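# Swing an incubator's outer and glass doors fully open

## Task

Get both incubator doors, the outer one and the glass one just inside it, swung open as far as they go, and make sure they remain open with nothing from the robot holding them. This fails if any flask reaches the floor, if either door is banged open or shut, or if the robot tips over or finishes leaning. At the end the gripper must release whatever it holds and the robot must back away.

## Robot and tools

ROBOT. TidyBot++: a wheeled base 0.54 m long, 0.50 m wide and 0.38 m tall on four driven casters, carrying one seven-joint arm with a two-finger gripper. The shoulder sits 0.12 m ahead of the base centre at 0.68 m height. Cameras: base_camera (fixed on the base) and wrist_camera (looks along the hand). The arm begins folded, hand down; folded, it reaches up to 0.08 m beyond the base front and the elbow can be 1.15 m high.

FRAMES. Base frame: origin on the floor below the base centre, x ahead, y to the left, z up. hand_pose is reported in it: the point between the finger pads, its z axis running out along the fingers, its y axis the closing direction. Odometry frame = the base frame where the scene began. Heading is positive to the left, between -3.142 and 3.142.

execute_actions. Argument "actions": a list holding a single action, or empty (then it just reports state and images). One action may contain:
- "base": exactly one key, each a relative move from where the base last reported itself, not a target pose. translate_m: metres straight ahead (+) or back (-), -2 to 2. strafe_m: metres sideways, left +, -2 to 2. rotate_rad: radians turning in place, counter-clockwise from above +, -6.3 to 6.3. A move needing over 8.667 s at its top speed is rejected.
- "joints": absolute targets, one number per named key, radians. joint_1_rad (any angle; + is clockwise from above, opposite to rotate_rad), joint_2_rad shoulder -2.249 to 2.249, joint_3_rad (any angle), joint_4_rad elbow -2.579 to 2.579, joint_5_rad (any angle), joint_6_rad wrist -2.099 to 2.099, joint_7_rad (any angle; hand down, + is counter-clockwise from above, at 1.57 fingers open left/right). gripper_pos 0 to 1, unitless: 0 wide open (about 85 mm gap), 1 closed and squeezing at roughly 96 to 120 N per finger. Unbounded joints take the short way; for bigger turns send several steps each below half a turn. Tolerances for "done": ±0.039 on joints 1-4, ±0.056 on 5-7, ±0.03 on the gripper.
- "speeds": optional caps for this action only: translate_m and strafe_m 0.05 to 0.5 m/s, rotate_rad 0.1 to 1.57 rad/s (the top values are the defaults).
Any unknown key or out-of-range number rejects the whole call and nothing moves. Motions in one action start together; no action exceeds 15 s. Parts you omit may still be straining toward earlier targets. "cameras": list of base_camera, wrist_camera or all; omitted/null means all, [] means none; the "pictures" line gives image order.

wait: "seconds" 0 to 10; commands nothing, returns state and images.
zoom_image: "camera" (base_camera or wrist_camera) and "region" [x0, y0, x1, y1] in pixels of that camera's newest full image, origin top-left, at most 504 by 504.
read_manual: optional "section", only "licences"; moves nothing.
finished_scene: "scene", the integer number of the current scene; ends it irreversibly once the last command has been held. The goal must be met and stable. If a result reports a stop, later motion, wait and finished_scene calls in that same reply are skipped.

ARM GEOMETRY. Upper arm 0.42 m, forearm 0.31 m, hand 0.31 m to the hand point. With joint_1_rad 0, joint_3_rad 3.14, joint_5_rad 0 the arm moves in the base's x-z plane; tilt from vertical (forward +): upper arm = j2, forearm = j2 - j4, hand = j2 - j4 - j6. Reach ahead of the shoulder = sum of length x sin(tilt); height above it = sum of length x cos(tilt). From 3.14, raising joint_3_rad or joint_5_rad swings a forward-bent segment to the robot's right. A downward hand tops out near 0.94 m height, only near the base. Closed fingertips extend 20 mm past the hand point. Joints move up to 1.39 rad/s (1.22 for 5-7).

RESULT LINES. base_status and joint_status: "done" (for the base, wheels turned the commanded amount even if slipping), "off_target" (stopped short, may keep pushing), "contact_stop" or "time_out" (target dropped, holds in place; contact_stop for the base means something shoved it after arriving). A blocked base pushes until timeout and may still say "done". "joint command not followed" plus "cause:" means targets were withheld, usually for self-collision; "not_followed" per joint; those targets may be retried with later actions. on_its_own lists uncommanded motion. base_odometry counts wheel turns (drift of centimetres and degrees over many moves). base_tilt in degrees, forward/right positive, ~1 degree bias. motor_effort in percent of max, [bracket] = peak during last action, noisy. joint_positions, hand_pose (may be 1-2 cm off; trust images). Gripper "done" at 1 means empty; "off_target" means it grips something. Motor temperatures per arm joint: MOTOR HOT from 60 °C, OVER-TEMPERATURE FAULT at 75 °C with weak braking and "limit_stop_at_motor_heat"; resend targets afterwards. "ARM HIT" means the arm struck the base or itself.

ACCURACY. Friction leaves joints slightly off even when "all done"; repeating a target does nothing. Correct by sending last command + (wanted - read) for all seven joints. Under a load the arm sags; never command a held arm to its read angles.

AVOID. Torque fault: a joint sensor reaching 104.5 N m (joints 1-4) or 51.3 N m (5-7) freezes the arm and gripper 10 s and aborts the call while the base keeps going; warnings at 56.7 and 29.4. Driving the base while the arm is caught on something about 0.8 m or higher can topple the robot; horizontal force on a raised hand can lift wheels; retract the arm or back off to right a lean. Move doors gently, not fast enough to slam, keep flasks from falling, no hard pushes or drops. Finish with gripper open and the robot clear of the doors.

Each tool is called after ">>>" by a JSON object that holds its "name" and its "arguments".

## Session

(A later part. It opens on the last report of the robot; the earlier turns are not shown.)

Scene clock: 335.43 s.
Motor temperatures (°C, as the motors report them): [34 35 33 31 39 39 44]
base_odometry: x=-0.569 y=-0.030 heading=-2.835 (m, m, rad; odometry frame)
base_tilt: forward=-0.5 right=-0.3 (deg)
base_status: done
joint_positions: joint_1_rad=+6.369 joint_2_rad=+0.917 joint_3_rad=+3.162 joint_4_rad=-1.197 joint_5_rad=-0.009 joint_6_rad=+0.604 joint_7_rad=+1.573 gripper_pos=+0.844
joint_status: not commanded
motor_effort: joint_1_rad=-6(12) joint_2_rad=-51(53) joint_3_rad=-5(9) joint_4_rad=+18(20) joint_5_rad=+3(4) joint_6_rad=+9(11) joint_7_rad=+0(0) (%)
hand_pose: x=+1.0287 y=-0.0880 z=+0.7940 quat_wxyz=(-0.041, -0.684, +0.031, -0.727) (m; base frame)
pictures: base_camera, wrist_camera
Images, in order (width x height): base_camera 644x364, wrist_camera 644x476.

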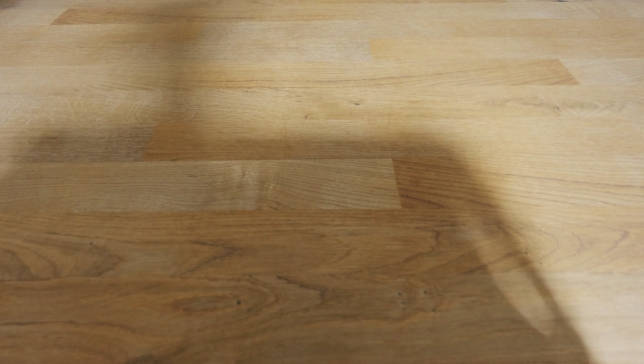

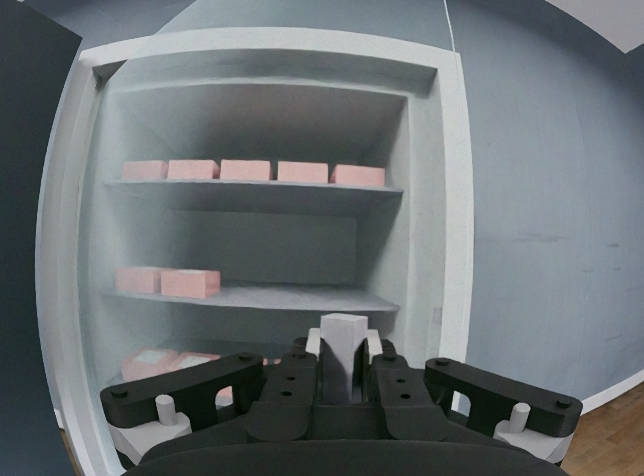

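>>> {"name": "execute_actions", "arguments": {"actions": [{"base":{"translate_m":-0.04},"speeds":{"translate_m":0.05}}], "cameras": []}}

>>> {"name": "execute_actions", "arguments": {"actions": [{"base":{"strafe_m":0.07},"speeds":{"strafe_m":0.05}}], "cameras": []}}

>>> {"name": "execute_actions", "arguments": {"actions": [{"base":{"translate_m":-0.04},"speeds":{"translate_m":0.05}}], "cameras": ["wrist_camera"]}}

Scene clock: 347.57 s.
Motor temperatures (°C, as the motors report them): [34 35 33 31 39 39 44]
base_odometry: x=-0.531 y=-0.018 heading=-2.835 (m, m, rad; odometry frame)
base_tilt: forward=-0.5 right=-0.3 (deg)
base_status: done
joint_positions: joint_1_rad=+6.335 joint_2_rad=+0.918 joint_3_rad=+3.161 joint_4_rad=-1.196 joint_5_rad=-0.009 joint_6_rad=+0.604 joint_7_rad=+1.573 gripper_pos=+0.844
joint_status: not commanded
motor_effort: joint_1_rad=+0(6) joint_2_rad=-49(55) joint_3_rad=-2(5) joint_4_rad=+16(20) joint_5_rad=+0(2) joint_6_rad=+7(11) joint_7_rad=+0(0) (%)
hand_pose: x=+1.0315 y=-0.0566 z=+0.7939 quat_wxyz=(-0.028, -0.685, +0.020, -0.728) (m; base frame)
pictures: none
No camera images: the call's "cameras" was empty. Leave "cameras" out to get every camera's image.

Scene clock: 349.40 s.
Motor temperatures (°C, as the motors report them): [34 35 33 31 39 39 44]
base_odometry: x=-0.510 y=-0.085 heading=-2.835 (m, m, rad; odometry frame)
base_tilt: forward=-0.5 right=-0.2 (deg)
base_status: done
joint_positions: joint_1_rad=+6.403 joint_2_rad=+0.918 joint_3_rad=+3.162 joint_4_rad=-1.196 joint_5_rad=-0.009 joint_6_rad=+0.604 joint_7_rad=+1.573 gripper_pos=+0.844
joint_status: not commanded
motor_effort: joint_1_rad=-13(15) joint_2_rad=-51(53) joint_3_rad=-10(10) joint_4_rad=+20(20) joint_5_rad=+3(4) joint_6_rad=+9(11) joint_7_rad=-1(1) (%)
hand_pose: x=+1.0254 y=-0.1190 z=+0.7940 quat_wxyz=(-0.054, -0.684, +0.043, -0.727) (m; base frame)
pictures: none
No camera images: the call's "cameras" was empty. Leave "cameras" out to get every camera's image.

Scene clock: 350.67 s.
Motor temperatures (°C, as the motors report them): [34 35 33 31 39 39 44]
base_odometry: x=-0.471 y=-0.073 heading=-2.835 (m, m, rad; odometry frame)
base_tilt: forward=-0.5 right=-0.2 (deg)
base_status: done
joint_positions: joint_1_rad=+6.354 joint_2_rad=+0.918 joint_3_rad=+3.162 joint_4_rad=-1.196 joint_5_rad=-0.009 joint_6_rad=+0.604 joint_7_rad=+1.573 gripper_pos=+0.844
joint_status: not commanded
motor_effort: joint_1_rad=-3(12) joint_2_rad=-50(54) joint_3_rad=-3(8) joint_4_rad=+18(22) joint_5_rad=+1(4) joint_6_rad=+8(11) joint_7_rad=+0(0) (%)
hand_pose: x=+1.0301 y=-0.0747 z=+0.7939 quat_wxyz=(-0.036, -0.685, +0.026, -0.728) (m; base frame)
pictures: wrist_camera
Images, in order (width x height): wrist_camera 644x476.

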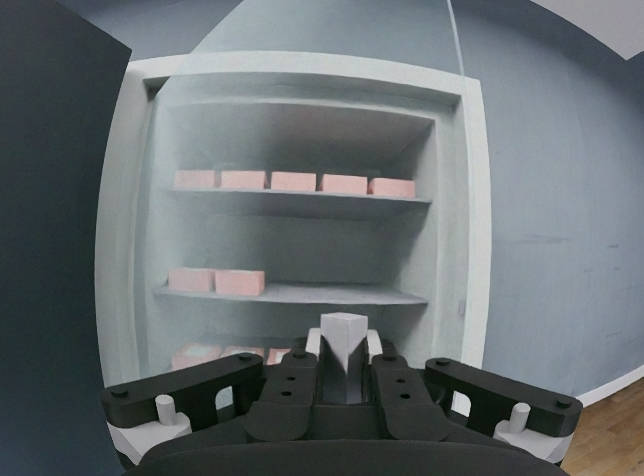

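>>> {"name": "execute_actions", "arguments": {"actions": [{"joints":{"gripper_pos":0.4,"joint_1_rad":0.07}}], "cameras": []}}

>>> {"name": "execute_actions", "arguments": {"actions": [{"base":{"translate_m":-0.15},"speeds":{"translate_m":0.08}}], "cameras": ["wrist_camera"]}}

>>> {"name": "execute_actions", "arguments": {"actions": [{"base":{"strafe_m":-0.17},"joints":{"gripper_pos":1,"joint_7_rad":0},"speeds":{"strafe_m":0.15}}], "cameras": []}}

>>> {"name": "execute_actions", "arguments": {"actions": [{"base":{"translate_m":0.2},"speeds":{"translate_m":0.1}}], "cameras": ["wrist_camera"]}}

Scene clock: 364.67 s.
Motor temperatures (°C, as the motors report them): [34 35 33 31 39 39 44]
base_odometry: x=-0.471 y=-0.073 heading=-2.835 (m, m, rad; odometry frame)
base_tilt: forward=-0.5 right=-0.2 (deg)
base_status: not commanded
joint_positions: joint_1_rad=+6.349 joint_2_rad=+0.918 joint_3_rad=+3.158 joint_4_rad=-1.196 joint_5_rad=-0.009 joint_6_rad=+0.604 joint_7_rad=+1.573 gripper_pos=+0.400
joint_status: all done
motor_effort: joint_1_rad=+2(3) joint_2_rad=-51(53) joint_3_rad=+0(4) joint_4_rad=+17(18) joint_5_rad=+0(1) joint_6_rad=+9(10) joint_7_rad=+0(0) (%)
hand_pose: x=+1.0306 y=-0.0676 z=+0.7940 quat_wxyz=(-0.032, -0.685, +0.025, -0.728) (m; base frame)
pictures: none
No camera images: the call's "cameras" was empty. Leave "cameras" out to get every camera's image.

Scene clock: 367.07 s.
Motor temperatures (°C, as the motors report them): [34 35 33 31 39 39 44]
base_odometry: x=-0.328 y=-0.028 heading=-2.835 (m, m, rad; odometry frame)
base_tilt: forward=-0.5 right=-0.3 (deg)
base_status: done
joint_positions: joint_1_rad=+6.349 joint_2_rad=+0.918 joint_3_rad=+3.158 joint_4_rad=-1.196 joint_5_rad=-0.009 joint_6_rad=+0.604 joint_7_rad=+1.573 gripper_pos=+0.400
joint_status: not commanded
motor_effort: joint_1_rad=+1(3) joint_2_rad=-50(54) joint_3_rad=-1(1) joint_4_rad=+17(18) joint_5_rad=+0(1) joint_6_rad=+9(9) joint_7_rad=+0(0) (%)
hand_pose: x=+1.0306 y=-0.0676 z=+0.7940 quat_wxyz=(-0.032, -0.685, +0.025, -0.728) (m; base frame)
pictures: wrist_camera
Images, in order (width x height): wrist_camera 644x476.

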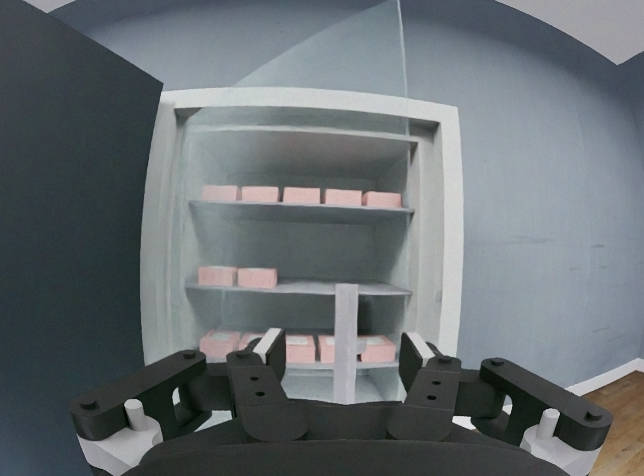

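Scene clock: 369.03 s.
Motor temperatures (°C, as the motors report them): [34 35 33 31 39 39 44]
base_odometry: x=-0.379 y=+0.134 heading=-2.836 (m, m, rad; odometry frame)
base_tilt: forward=-0.5 right=-0.2 (deg)
base_status: done
joint_positions: joint_1_rad=+6.356 joint_2_rad=+0.918 joint_3_rad=+3.157 joint_4_rad=-1.196 joint_5_rad=-0.009 joint_6_rad=+0.604 joint_7_rad=+0.014 gripper_pos=+0.999
joint_status: all done
motor_effort: joint_1_rad=+1(5) joint_2_rad=-51(53) joint_3_rad=-1(3) joint_4_rad=+17(17) joint_5_rad=+0(1) joint_6_rad=+9(9) joint_7_rad=+1(1) (%)
hand_pose: x=+1.0301 y=-0.0743 z=+0.7940 quat_wxyz=(+0.487, -0.468, +0.501, -0.542) (m; base frame)
pictures: none
No camera images: the call's "cameras" was empty. Leave "cameras" out to get every camera's image.

Scene clock: 371.60 s.
Motor temperatures (°C, as the motors report them): [34 35 33 31 39 39 44]
base_odometry: x=-0.570 y=+0.075 heading=-2.836 (m, m, rad; odometry frame)
base_tilt: forward=-0.5 right=-0.2 (deg)
base_status: done
joint_positions: joint_1_rad=+6.356 joint_2_rad=+0.917 joint_3_rad=+3.157 joint_4_rad=-1.196 joint_5_rad=-0.009 joint_6_rad=+0.604 joint_7_rad=+0.014 gripper_pos=+0.999
joint_status: not commanded
motor_effort: joint_1_rad=+1(1) joint_2_rad=-52(54) joint_3_rad=-1(2) joint_4_rad=+17(18) joint_5_rad=+0(1) joint_6_rad=+9(10) joint_7_rad=+1(1) (%)
hand_pose: x=+1.0301 y=-0.0743 z=+0.7942 quat_wxyz=(+0.487, -0.468, +0.501, -0.542) (m; base frame)
pictures: wrist_camera
Images, in order (width x height): wrist_camera 644x476.

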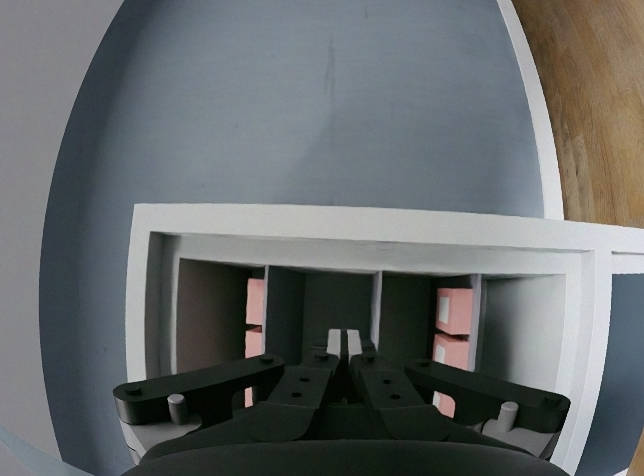

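>>> {"name": "execute_actions", "arguments": {"actions": [{"base":{"strafe_m":0.17},"speeds":{"strafe_m":0.05}}], "cameras": ["wrist_camera"]}}

Scene clock: 377.73 s.
Motor temperatures (°C, as the motors report them): [34 35 33 31 39 39 44]
base_odometry: x=-0.519 y=-0.088 heading=-2.836 (m, m, rad; odometry frame)
base_tilt: forward=-0.5 right=-0.2 (deg)
base_status: done
joint_positions: joint_1_rad=+6.372 joint_2_rad=+0.917 joint_3_rad=+3.157 joint_4_rad=-1.196 joint_5_rad=-0.009 joint_6_rad=+0.604 joint_7_rad=+0.014 gripper_pos=+0.999
joint_status: not commanded
motor_effort: joint_1_rad=-3(6) joint_2_rad=-51(54) joint_3_rad=-3(4) joint_4_rad=+19(21) joint_5_rad=+1(2) joint_6_rad=+9(11) joint_7_rad=+0(1) (%)
hand_pose: x=+1.0287 y=-0.0889 z=+0.7950 quat_wxyz=(+0.483, -0.463, +0.504, -0.546) (m; base frame)
pictures: wrist_camera
Images, in order (width x height): wrist_camera 644x476.

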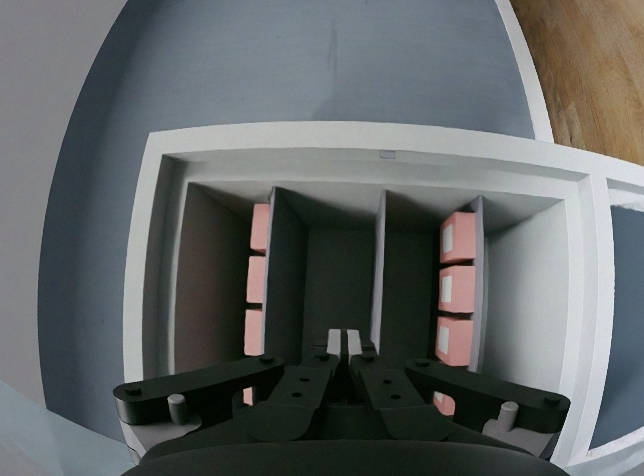

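Light contact. Continue.

>>> {"name": "execute_actions", "arguments": {"actions": [{"base":{"strafe_m":0.08},"speeds":{"strafe_m":0.05}}], "cameras": []}}

>>> {"name": "execute_actions", "arguments": {"actions": [{"base":{"translate_m":-0.03},"speeds":{"translate_m":0.05}}], "cameras": []}}

>>> {"name": "execute_actions", "arguments": {"actions": [{"base":{"strafe_m":0.08},"speeds":{"strafe_m":0.05}}], "cameras": ["wrist_camera"]}}

Scene clock: 385.33 s.
Motor temperatures (°C, as the motors report them): [34 35 33 31 39 39 44]
base_odometry: x=-0.495 y=-0.164 heading=-2.836 (m, m, rad; odometry frame)
base_tilt: forward=-0.5 right=-0.3 (deg)
base_status: done
joint_positions: joint_1_rad=+6.450 joint_2_rad=+0.917 joint_3_rad=+3.169 joint_4_rad=-1.196 joint_5_rad=-0.015 joint_6_rad=+0.604 joint_7_rad=+0.014 gripper_pos=+0.999
joint_status: not commanded
motor_effort: joint_1_rad=-17(20) joint_2_rad=-50(52) joint_3_rad=-11(11) joint_4_rad=+21(23) joint_5_rad=+5(6) joint_6_rad=+9(11) joint_7_rad=+2(1) (%)
hand_pose: x=+1.0180 y=-0.1654 z=+0.7949 quat_wxyz=(+0.458, -0.442, +0.523, -0.567) (m; base frame)
pictures: none
No camera images: the call's "cameras" was empty. Leave "cameras" out to get every camera's image.

Scene clock: 386.43 s.
Motor temperatures (°C, as the motors report them): [34 35 33 31 39 39 44]
base_odometry: x=-0.466 y=-0.155 heading=-2.836 (m, m, rad; odometry frame)
base_tilt: forward=-0.5 right=-0.2 (deg)
base_status: done
joint_positions: joint_1_rad=+6.394 joint_2_rad=+0.916 joint_3_rad=+3.169 joint_4_rad=-1.197 joint_5_rad=-0.015 joint_6_rad=+0.604 joint_7_rad=+0.014 gripper_pos=+0.999
joint_status: not commanded
motor_effort: joint_1_rad=-6(18) joint_2_rad=-51(54) joint_3_rad=-3(10) joint_4_rad=+19(24) joint_5_rad=+2(5) joint_6_rad=+9(11) joint_7_rad=+1(1) (%)
hand_pose: x=+1.0255 y=-0.1154 z=+0.7949 quat_wxyz=(+0.473, -0.456, +0.511, -0.554) (m; base frame)
pictures: none
No camera images: the call's "cameras" was empty. Leave "cameras" out to get every camera's image.

Scene clock: 388.47 s.
Motor temperatures (°C, as the motors report them): [34 35 33 31 39 39 44]
base_odometry: x=-0.442 y=-0.232 heading=-2.837 (m, m, rad; odometry frame)
base_tilt: forward=-0.6 right=-0.2 (deg)
base_status: done
joint_positions: joint_1_rad=+6.464 joint_2_rad=+0.915 joint_3_rad=+3.177 joint_4_rad=-1.198 joint_5_rad=-0.019 joint_6_rad=+0.604 joint_7_rad=+0.014 gripper_pos=+0.999
joint_status: not commanded
motor_effort: joint_1_rad=-21(23) joint_2_rad=-48(51) joint_3_rad=-12(14) joint_4_rad=+22(24) joint_5_rad=+6(7) joint_6_rad=+10(11) joint_7_rad=+1(2) (%)
hand_pose: x=+1.0142 y=-0.1828 z=+0.7948 quat_wxyz=(+0.451, -0.437, +0.527, -0.572) (m; base frame)
pictures: wrist_camera
Images, in order (width x height): wrist_camera 644x476.

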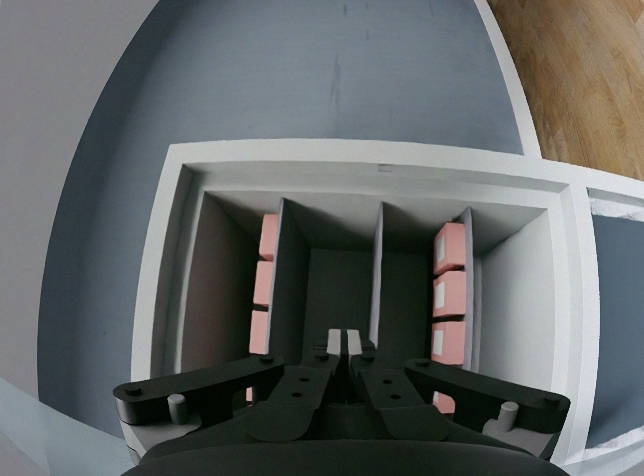

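>>> {"name": "execute_actions", "arguments": {"actions": []}}

>>> {"name": "execute_actions", "arguments": {"actions": [{"base":{"translate_m":-0.04},"speeds":{"translate_m":0.05}}], "cameras": []}}

>>> {"name": "execute_actions", "arguments": {"actions": [{"base":{"strafe_m":0.07},"speeds":{"strafe_m":0.05}}]}}

Scene clock: 406.27 s.
Motor temperatures (°C, as the motors report them): [34 35 33 31 39 39 44]
base_odometry: x=-0.442 y=-0.232 heading=-2.837 (m, m, rad; odometry frame)
base_tilt: forward=-0.6 right=-0.3 (deg)
base_status: done
joint_positions: joint_1_rad=+6.464 joint_2_rad=+0.915 joint_3_rad=+3.177 joint_4_rad=-1.198 joint_5_rad=-0.019 joint_6_rad=+0.604 joint_7_rad=+0.014 gripper_pos=+0.999
joint_status: not commanded
motor_effort: joint_1_rad=-21(23) joint_2_rad=-48(51) joint_3_rad=-12(14) joint_4_rad=+23(24) joint_5_rad=+6(7) joint_6_rad=+9(11) joint_7_rad=+1(2) (%)
hand_pose: x=+1.0142 y=-0.1828 z=+0.7948 quat_wxyz=(+0.451, -0.437, +0.527, -0.572) (m; base frame)
pictures: base_camera, wrist_camera
Images, in order (width x height): base_camera 644x364, wrist_camera 644x476.

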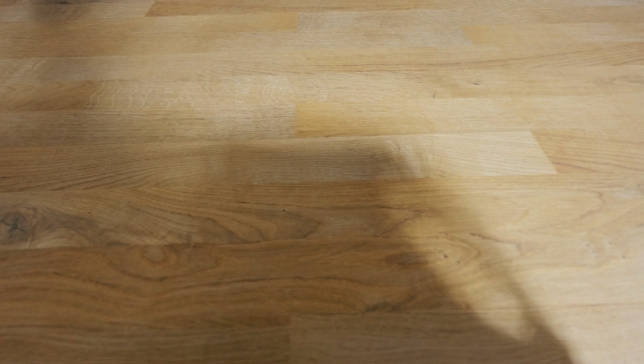

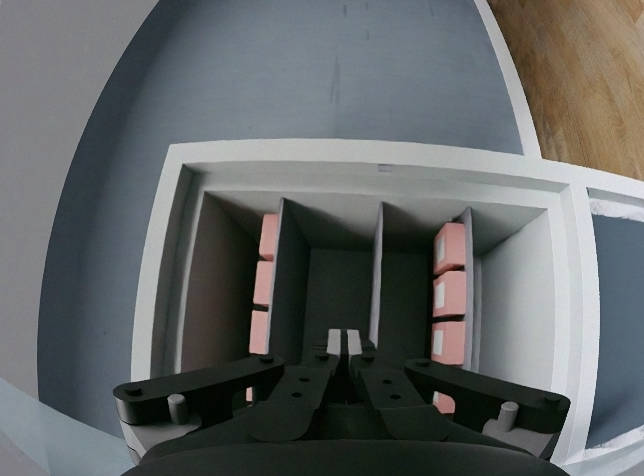

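Scene clock: 407.57 s.
Motor temperatures (°C, as the motors report them): [34 35 33 31 39 39 44]
base_odometry: x=-0.403 y=-0.220 heading=-2.837 (m, m, rad; odometry frame)
base_tilt: forward=-0.5 right=-0.2 (deg)
base_status: done
joint_positions: joint_1_rad=+6.378 joint_2_rad=+0.914 joint_3_rad=+3.172 joint_4_rad=-1.201 joint_5_rad=-0.019 joint_6_rad=+0.604 joint_7_rad=+0.014 gripper_pos=+0.999
joint_status: not commanded
motor_effort: joint_1_rad=-4(20) joint_2_rad=-50(53) joint_3_rad=-2(12) joint_4_rad=+18(24) joint_5_rad=+1(6) joint_6_rad=+9(11) joint_7_rad=+0(2) (%)
hand_pose: x=+1.0263 y=-0.1031 z=+0.7947 quat_wxyz=(+0.476, -0.459, +0.509, -0.551) (m; base frame)
pictures: none
No camera images: the call's "cameras" was empty. Leave "cameras" out to get every camera's image.

Scene clock: 409.40 s.
Motor temperatures (°C, as the motors report them): [34 36 33 31 39 39 44]
base_odometry: x=-0.382 y=-0.286 heading=-2.837 (m, m, rad; odometry frame)
base_tilt: forward=-0.5 right=-0.2 (deg)
base_status: done
joint_positions: joint_1_rad=+6.440 joint_2_rad=+0.913 joint_3_rad=+3.172 joint_4_rad=-1.202 joint_5_rad=-0.019 joint_6_rad=+0.604 joint_7_rad=+0.014 gripper_pos=+0.999
joint_status: not commanded
motor_effort: joint_1_rad=-15(18) joint_2_rad=-47(52) joint_3_rad=-10(11) joint_4_rad=+23(25) joint_5_rad=+4(4) joint_6_rad=+9(11) joint_7_rad=+0(1) (%)
hand_pose: x=+1.0180 y=-0.1586 z=+0.7943 quat_wxyz=(+0.459, -0.444, +0.523, -0.565) (m; base frame)
pictures: base_camera, wrist_camera
Images, in order (width x height): base_camera 644x364, wrist_camera 644x476.

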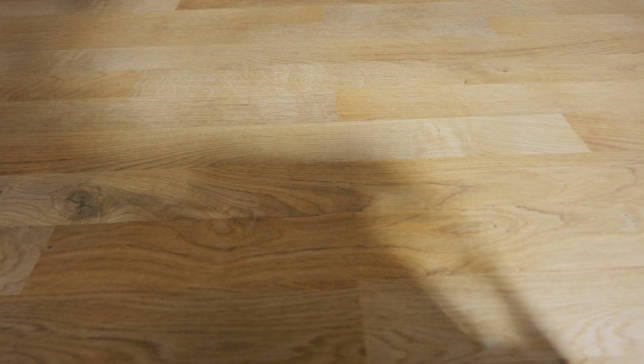

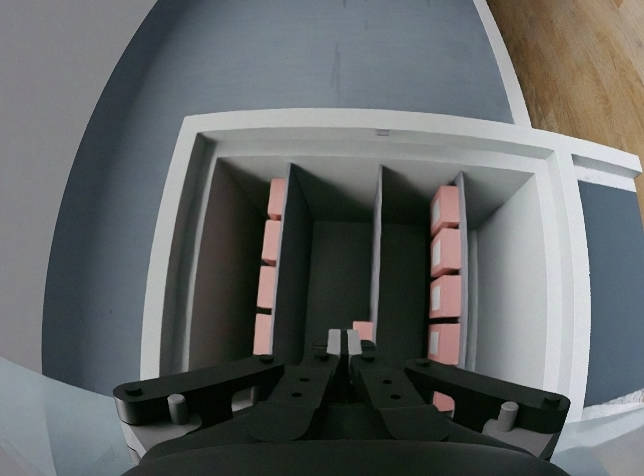

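>>> {"name": "execute_actions", "arguments": {"actions": [{"base":{"translate_m":-0.03},"speeds":{"translate_m":0.05}}], "cameras": []}}

>>> {"name": "execute_actions", "arguments": {"actions": [{"base":{"strafe_m":0.07},"speeds":{"strafe_m":0.05}}], "cameras": []}}

>>> {"name": "execute_actions", "arguments": {"actions": [{"base":{"translate_m":-0.03},"speeds":{"translate_m":0.05}}], "cameras": []}}

>>> {"name": "execute_actions", "arguments": {"actions": [{"base":{"strafe_m":0.06},"speeds":{"strafe_m":0.05}}]}}

Scene clock: 417.37 s.
Motor temperatures (°C, as the motors report them): [34 36 33 31 39 39 44]
base_odometry: x=-0.353 y=-0.278 heading=-2.837 (m, m, rad; odometry frame)
base_tilt: forward=-0.5 right=-0.2 (deg)
base_status: done
joint_positions: joint_1_rad=+6.355 joint_2_rad=+0.913 joint_3_rad=+3.160 joint_4_rad=-1.202 joint_5_rad=-0.019 joint_6_rad=+0.604 joint_7_rad=+0.014 gripper_pos=+0.999
joint_status: not commanded
motor_effort: joint_1_rad=+1(16) joint_2_rad=-51(53) joint_3_rad=-2(10) joint_4_rad=+17(25) joint_5_rad=+0(4) joint_6_rad=+9(10) joint_7_rad=+0(1) (%)
hand_pose: x=+1.0286 y=-0.0759 z=+0.7945 quat_wxyz=(+0.487, -0.465, +0.504, -0.541) (m; base frame)
pictures: none
No camera images: the call's "cameras" was empty. Leave "cameras" out to get every camera's image.

Scene clock: 419.23 s.
Motor temperatures (°C, as the motors report them): [34 36 33 31 39 39 44]
base_odometry: x=-0.332 y=-0.344 heading=-2.837 (m, m, rad; odometry frame)
base_tilt: forward=-0.6 right=-0.2 (deg)
base_status: done
joint_positions: joint_1_rad=+6.408 joint_2_rad=+0.910 joint_3_rad=+3.160 joint_4_rad=-1.208 joint_5_rad=-0.019 joint_6_rad=+0.604 joint_7_rad=+0.014 gripper_pos=+0.999
joint_status: not commanded
motor_effort: joint_1_rad=-10(12) joint_2_rad=-48(52) joint_3_rad=-8(8) joint_4_rad=+24(25) joint_5_rad=+2(3) joint_6_rad=+10(11) joint_7_rad=+0(0) (%)
hand_pose: x=+1.0220 y=-0.1237 z=+0.7940 quat_wxyz=(+0.472, -0.452, +0.517, -0.553) (m; base frame)
pictures: none
No camera images: the call's "cameras" was empty. Leave "cameras" out to get every camera's image.

Scene clock: 420.30 s.
Motor temperatures (°C, as the motors report them): [34 36 33 31 39 39 44]
base_odometry: x=-0.303 y=-0.336 heading=-2.837 (m, m, rad; odometry frame)
base_tilt: forward=-0.6 right=-0.3 (deg)
base_status: done
joint_positions: joint_1_rad=+6.349 joint_2_rad=+0.918 joint_3_rad=+3.156 joint_4_rad=-1.190 joint_5_rad=-0.019 joint_6_rad=+0.604 joint_7_rad=+0.014 gripper_pos=+0.999
joint_status: not commanded
motor_effort: joint_1_rad=+1(10) joint_2_rad=-50(55) joint_3_rad=-1(7) joint_4_rad=+17(23) joint_5_rad=+1(2) joint_6_rad=+8(9) joint_7_rad=+1(1) (%)
hand_pose: x=+1.0314 y=-0.0689 z=+0.7967 quat_wxyz=(+0.492, -0.464, +0.501, -0.540) (m; base frame)
pictures: none
No camera images: the call's "cameras" was empty. Leave "cameras" out to get every camera's image.

Scene clock: 421.97 s.
Motor temperatures (°C, as the motors report them): [34 36 33 31 39 39 44]
base_odometry: x=-0.285 y=-0.393 heading=-2.837 (m, m, rad; odometry frame)
base_tilt: forward=-0.5 right=-0.2 (deg)
base_status: done
joint_positions: joint_1_rad=+6.351 joint_2_rad=+0.918 joint_3_rad=+3.156 joint_4_rad=-1.190 joint_5_rad=-0.019 joint_6_rad=+0.604 joint_7_rad=+0.014 gripper_pos=+0.999
joint_status: not commanded
motor_effort: joint_1_rad=+2(4) joint_2_rad=-51(53) joint_3_rad=-1(3) joint_4_rad=+17(17) joint_5_rad=+0(1) joint_6_rad=+9(9) joint_7_rad=+1(1) (%)
hand_pose: x=+1.0313 y=-0.0705 z=+0.7967 quat_wxyz=(+0.491, -0.464, +0.502, -0.540) (m; base frame)
pictures: base_camera, wrist_camera
Images, in order (width x height): base_camera 644x364, wrist_camera 644x476.

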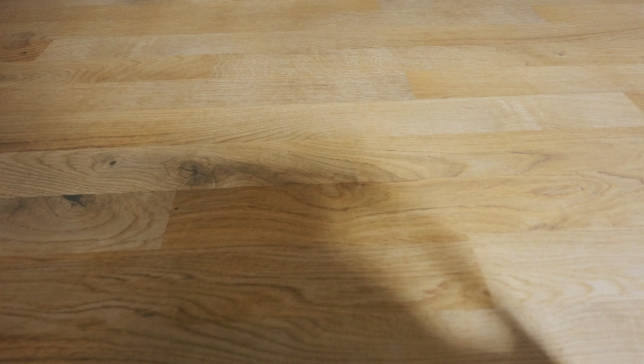

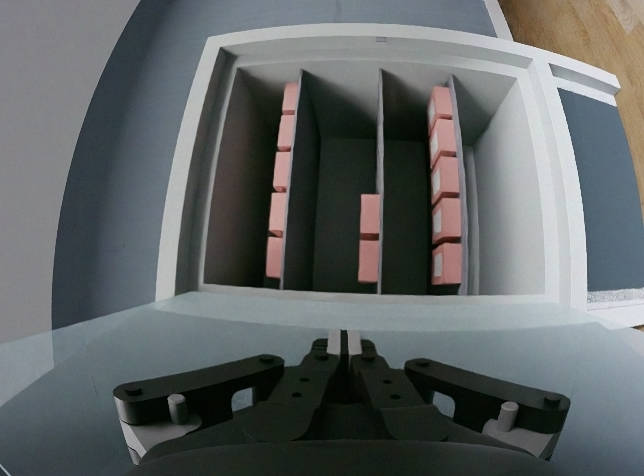

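>>> {"name": "execute_actions", "arguments": {"actions": [{"base":{"strafe_m":0.07},"speeds":{"strafe_m":0.05}}]}}

Scene clock: 430.03 s.
Motor temperatures (°C, as the motors report them): [34 36 33 31 39 39 44]
base_odometry: x=-0.263 y=-0.460 heading=-2.837 (m, m, rad; odometry frame)
base_tilt: forward=-0.5 right=-0.2 (deg)
base_status: done
joint_positions: joint_1_rad=+6.375 joint_2_rad=+0.918 joint_3_rad=+3.156 joint_4_rad=-1.190 joint_5_rad=-0.019 joint_6_rad=+0.604 joint_7_rad=+0.014 gripper_pos=+0.999
joint_status: not commanded
motor_effort: joint_1_rad=-4(6) joint_2_rad=-51(54) joint_3_rad=-3(5) joint_4_rad=+17(17) joint_5_rad=+1(3) joint_6_rad=+9(9) joint_7_rad=+0(1) (%)
hand_pose: x=+1.0294 y=-0.0921 z=+0.7967 quat_wxyz=(+0.485, -0.458, +0.507, -0.546) (m; base frame)
pictures: base_camera, wrist_camera
Images, in order (width x height): base_camera 644x364, wrist_camera 644x476.

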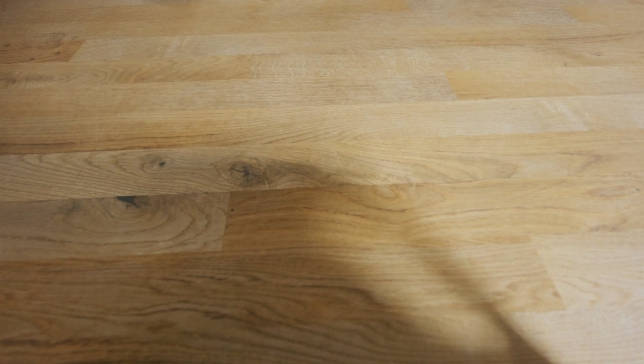

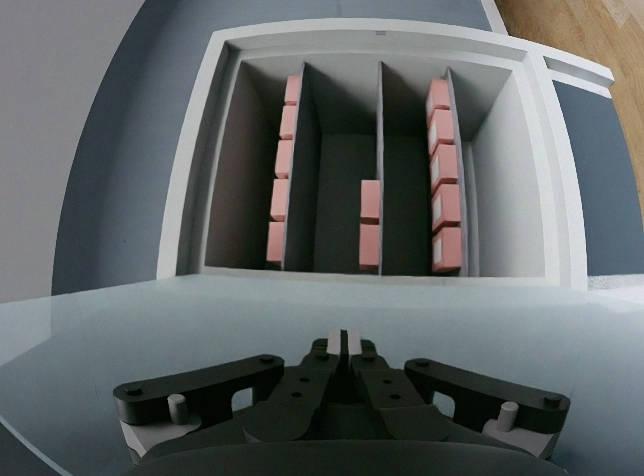

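In contact and moving. Go forward slightly deeper isn't needed; continue left.

>>> {"name": "execute_actions", "arguments": {"actions": [{"base":{"strafe_m":0.08},"speeds":{"strafe_m":0.05}}]}}

>>> {"name": "execute_actions", "arguments": {"actions": [{"base":{"strafe_m":0.07},"speeds":{"strafe_m":0.05}}]}}

Scene clock: 437.00 s.
Motor temperatures (°C, as the motors report them): [34 36 33 31 39 39 44]
base_odometry: x=-0.239 y=-0.536 heading=-2.837 (m, m, rad; odometry frame)
base_tilt: forward=-0.5 right=-0.2 (deg)
base_status: done
joint_positions: joint_1_rad=+6.458 joint_2_rad=+0.918 joint_3_rad=+3.175 joint_4_rad=-1.190 joint_5_rad=-0.020 joint_6_rad=+0.604 joint_7_rad=+0.014 gripper_pos=+0.999
joint_status: not commanded
motor_effort: joint_1_rad=-19(21) joint_2_rad=-52(53) joint_3_rad=-11(12) joint_4_rad=+18(18) joint_5_rad=+6(7) joint_6_rad=+9(9) joint_7_rad=+1(1) (%)
hand_pose: x=+1.0169 y=-0.1767 z=+0.7967 quat_wxyz=(+0.454, -0.437, +0.525, -0.572) (m; base frame)
pictures: base_camera, wrist_camera
Images, in order (width x height): base_camera 644x364, wrist_camera 644x476.

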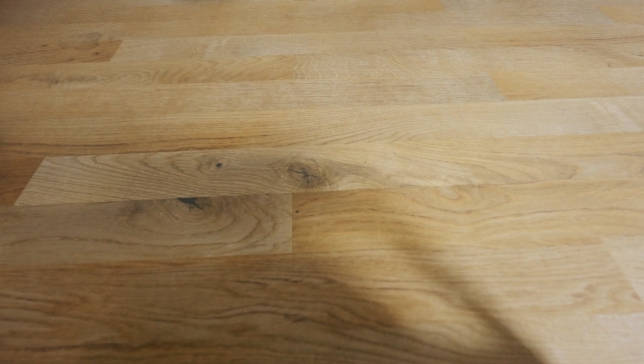

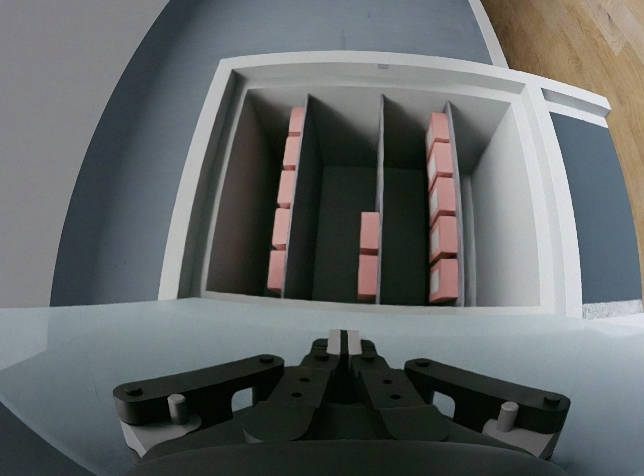

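Scene clock: 438.83 s.
Motor temperatures (°C, as the motors report them): [34 36 33 31 39 39 44]
base_odometry: x=-0.218 y=-0.602 heading=-2.838 (m, m, rad; odometry frame)
base_tilt: forward=-0.5 right=-0.2 (deg)
base_status: done
joint_positions: joint_1_rad=+6.514 joint_2_rad=+0.918 joint_3_rad=+3.207 joint_4_rad=-1.190 joint_5_rad=-0.043 joint_6_rad=+0.604 joint_7_rad=+0.014 gripper_pos=+0.999
joint_status: not commanded
motor_effort: joint_1_rad=-29(31) joint_2_rad=-51(53) joint_3_rad=-17(18) joint_4_rad=+18(20) joint_5_rad=+9(10) joint_6_rad=+9(10) joint_7_rad=+1(1) (%)
hand_pose: x=+1.0009 y=-0.2446 z=+0.7970 quat_wxyz=(+0.428, -0.415, +0.542, -0.592) (m; base frame)
pictures: base_camera, wrist_camera
Images, in order (width x height): base_camera 644x364, wrist_camera 644x476.

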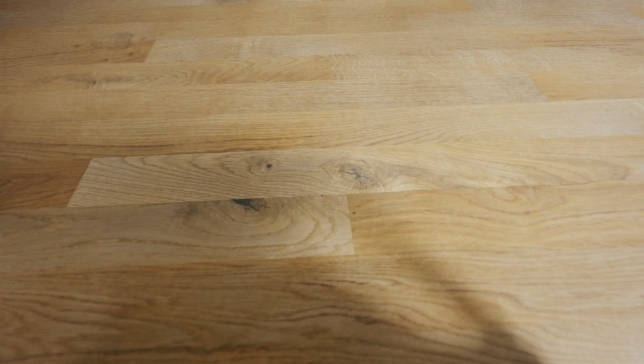

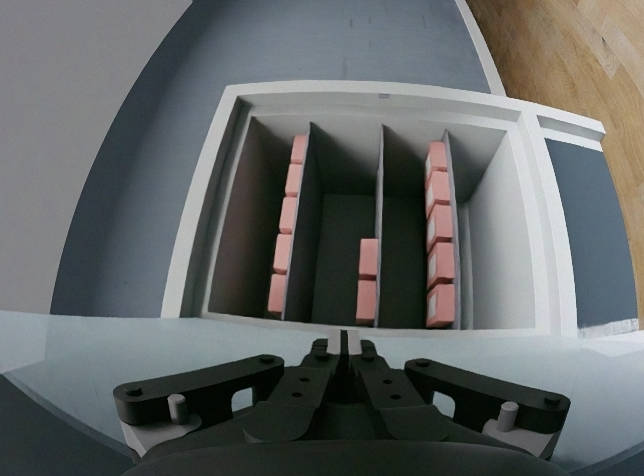

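>>> {"name": "execute_actions", "arguments": {"actions": [{"base":{"strafe_m":-0.07},"speeds":{"strafe_m":0.05}}], "cameras": []}}

>>> {"name": "execute_actions", "arguments": {"actions": [{"base":{"translate_m":-0.03},"speeds":{"translate_m":0.05}}], "cameras": []}}

>>> {"name": "execute_actions", "arguments": {"actions": [{"base":{"strafe_m":-0.2},"speeds":{"strafe_m":0.08}}], "cameras": []}}

>>> {"name": "execute_actions", "arguments": {"actions": [{"base":{"translate_m":-0.5},"joints":{"joint_7_rad":1.57}}]}}

Scene clock: 446.80 s.
Motor temperatures (°C, as the motors report them): [34 36 33 31 39 39 44]
base_odometry: x=-0.239 y=-0.536 heading=-2.839 (m, m, rad; odometry frame)
base_tilt: forward=-0.6 right=-0.2 (deg)
base_status: done
joint_positions: joint_1_rad=+6.431 joint_2_rad=+0.892 joint_3_rad=+3.202 joint_4_rad=-1.236 joint_5_rad=-0.041 joint_6_rad=+0.604 joint_7_rad=+0.014 gripper_pos=+0.999
joint_status: not commanded
motor_effort: joint_1_rad=-13(28) joint_2_rad=-42(52) joint_3_rad=-7(16) joint_4_rad=+29(30) joint_5_rad=+3(9) joint_6_rad=+6(9) joint_7_rad=+0(1) (%)
hand_pose: x=+1.0088 y=-0.1677 z=+0.7948 quat_wxyz=(+0.449, -0.442, +0.530, -0.568) (m; base frame)
pictures: none
No camera images: the call's "cameras" was empty. Leave "cameras" out to get every camera's image.

Scene clock: 447.87 s.
Motor temperatures (°C, as the motors report them): [34 36 33 31 39 39 44]
base_odometry: x=-0.210 y=-0.527 heading=-2.839 (m, m, rad; odometry frame)
base_tilt: forward=-0.5 right=-0.2 (deg)
base_status: done
joint_positions: joint_1_rad=+6.421 joint_2_rad=+0.918 joint_3_rad=+3.198 joint_4_rad=-1.191 joint_5_rad=-0.040 joint_6_rad=+0.604 joint_7_rad=+0.014 gripper_pos=+0.999
joint_status: not commanded
motor_effort: joint_1_rad=-10(13) joint_2_rad=-52(54) joint_3_rad=-6(8) joint_4_rad=+18(28) joint_5_rad=+4(4) joint_6_rad=+9(11) joint_7_rad=+1(0) (%)
hand_pose: x=+1.0204 y=-0.1573 z=+0.7972 quat_wxyz=(+0.458, -0.441, +0.522, -0.569) (m; base frame)
pictures: none
No camera images: the call's "cameras" was empty. Leave "cameras" out to get every camera's image.

Scene clock: 451.03 s.
Motor temperatures (°C, as the motors report them): [34 36 33 31 39 39 44]
base_odometry: x=-0.269 y=-0.336 heading=-2.839 (m, m, rad; odometry frame)
base_tilt: forward=-0.5 right=-0.2 (deg)
base_status: done
joint_positions: joint_1_rad=+6.358 joint_2_rad=+0.918 joint_3_rad=+3.164 joint_4_rad=-1.191 joint_5_rad=-0.022 joint_6_rad=+0.604 joint_7_rad=+0.014 gripper_pos=+0.999
joint_status: not commanded
motor_effort: joint_1_rad=+0(10) joint_2_rad=-51(52) joint_3_rad=-1(6) joint_4_rad=+17(18) joint_5_rad=+0(4) joint_6_rad=+8(9) joint_7_rad=+0(1) (%)
hand_pose: x=+1.0304 y=-0.0807 z=+0.7969 quat_wxyz=(+0.487, -0.462, +0.504, -0.544) (m; base frame)
pictures: none
No camera images: the call's "cameras" was empty. Leave "cameras" out to get every camera's image.

Scene clock: 453.37 s.
Motor temperatures (°C, as the motors report them): [34 36 33 31 39 39 44]
base_odometry: x=+0.208 y=-0.187 heading=-2.839 (m, m, rad; odometry frame)
base_tilt: forward=-0.5 right=-0.2 (deg)
base_status: done
joint_positions: joint_1_rad=+6.356 joint_2_rad=+0.919 joint_3_rad=+3.163 joint_4_rad=-1.191 joint_5_rad=-0.022 joint_6_rad=+0.604 joint_7_rad=+1.556 gripper_pos=+0.999
joint_status: all done
motor_effort: joint_1_rad=+1(2) joint_2_rad=-51(56) joint_3_rad=+0(2) joint_4_rad=+17(18) joint_5_rad=+0(1) joint_6_rad=+9(10) joint_7_rad=+1(1) (%)
hand_pose: x=+1.0306 y=-0.0795 z=+0.7961 quat_wxyz=(-0.030, -0.682, +0.039, -0.729) (m; base frame)
pictures: base_camera, wrist_camera
Images, in order (width x height): base_camera 644x364, wrist_camera 644x476.

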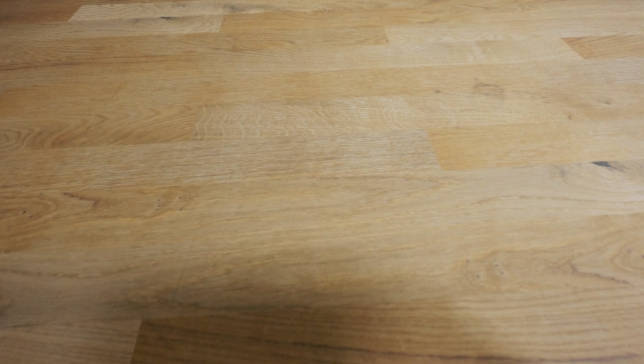

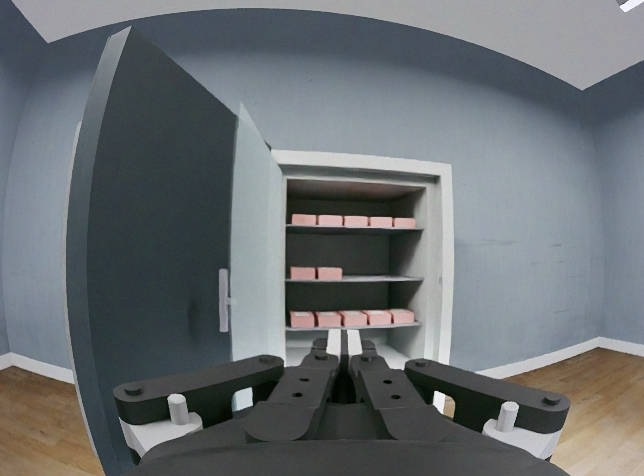

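>>> {"name": "execute_actions", "arguments": {"actions": [{"base":{"strafe_m":0.3}}]}}

Scene clock: 470.63 s.
Motor temperatures (°C, as the motors report them): [34 36 33 31 39 39 44]
base_odometry: x=+0.298 y=-0.473 heading=-2.838 (m, m, rad; odometry frame)
base_tilt: forward=-0.5 right=-0.3 (deg)
base_status: done
joint_positions: joint_1_rad=+6.347 joint_2_rad=+0.919 joint_3_rad=+3.156 joint_4_rad=-1.191 joint_5_rad=-0.020 joint_6_rad=+0.604 joint_7_rad=+1.556 gripper_pos=+0.999
joint_status: not commanded
motor_effort: joint_1_rad=+1(5) joint_2_rad=-52(53) joint_3_rad=-1(3) joint_4_rad=+17(19) joint_5_rad=+0(1) joint_6_rad=+9(9) joint_7_rad=+0(0) (%)
hand_pose: x=+1.0315 y=-0.0676 z=+0.7961 quat_wxyz=(-0.023, -0.683, +0.035, -0.729) (m; base frame)
pictures: base_camera, wrist_camera
Images, in order (width x height): base_camera 644x364, wrist_camera 644x476.

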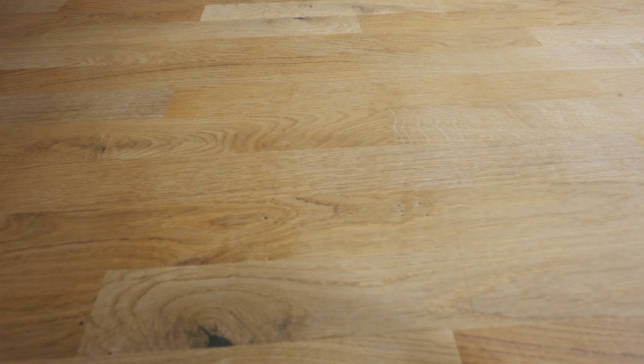

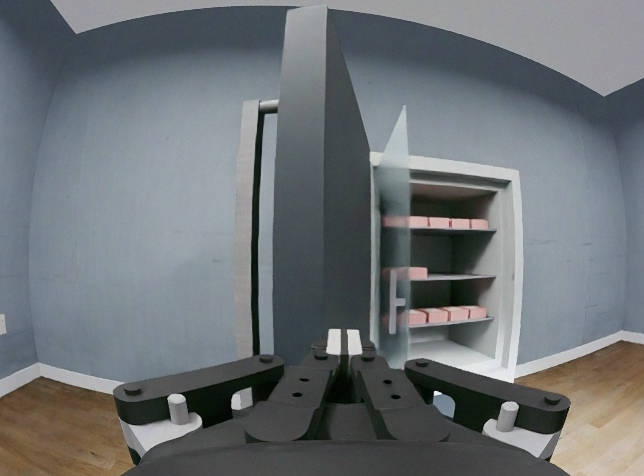

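>>> {"name": "execute_actions", "arguments": {"actions": [{"base":{"translate_m":-0.25}}], "cameras": ["wrist_camera"]}}

>>> {"name": "finished_scene", "arguments": {"scene": 2}}

Scene clock: 481.03 s.
Motor temperatures (°C, as the motors report them): [34 36 33 31 39 39 44]
base_odometry: x=+0.537 y=-0.398 heading=-2.839 (m, m, rad; odometry frame)
base_tilt: forward=-0.6 right=-0.2 (deg)
base_status: done
joint_positions: joint_1_rad=+6.348 joint_2_rad=+0.919 joint_3_rad=+3.156 joint_4_rad=-1.191 joint_5_rad=-0.020 joint_6_rad=+0.604 joint_7_rad=+1.556 gripper_pos=+0.999
joint_status: not commanded
motor_effort: joint_1_rad=+1(3) joint_2_rad=-51(56) joint_3_rad=-1(1) joint_4_rad=+17(18) joint_5_rad=+0(1) joint_6_rad=+9(10) joint_7_rad=+1(0) (%)
hand_pose: x=+1.0316 y=-0.0679 z=+0.7955 quat_wxyz=(-0.023, -0.683, +0.035, -0.729) (m; base frame)
pictures: wrist_camera
Images, in order (width x height): wrist_camera 644x476.

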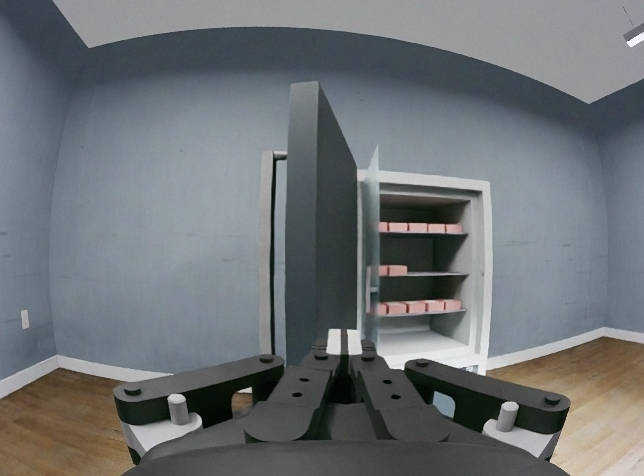

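The scene is finished: the task was done.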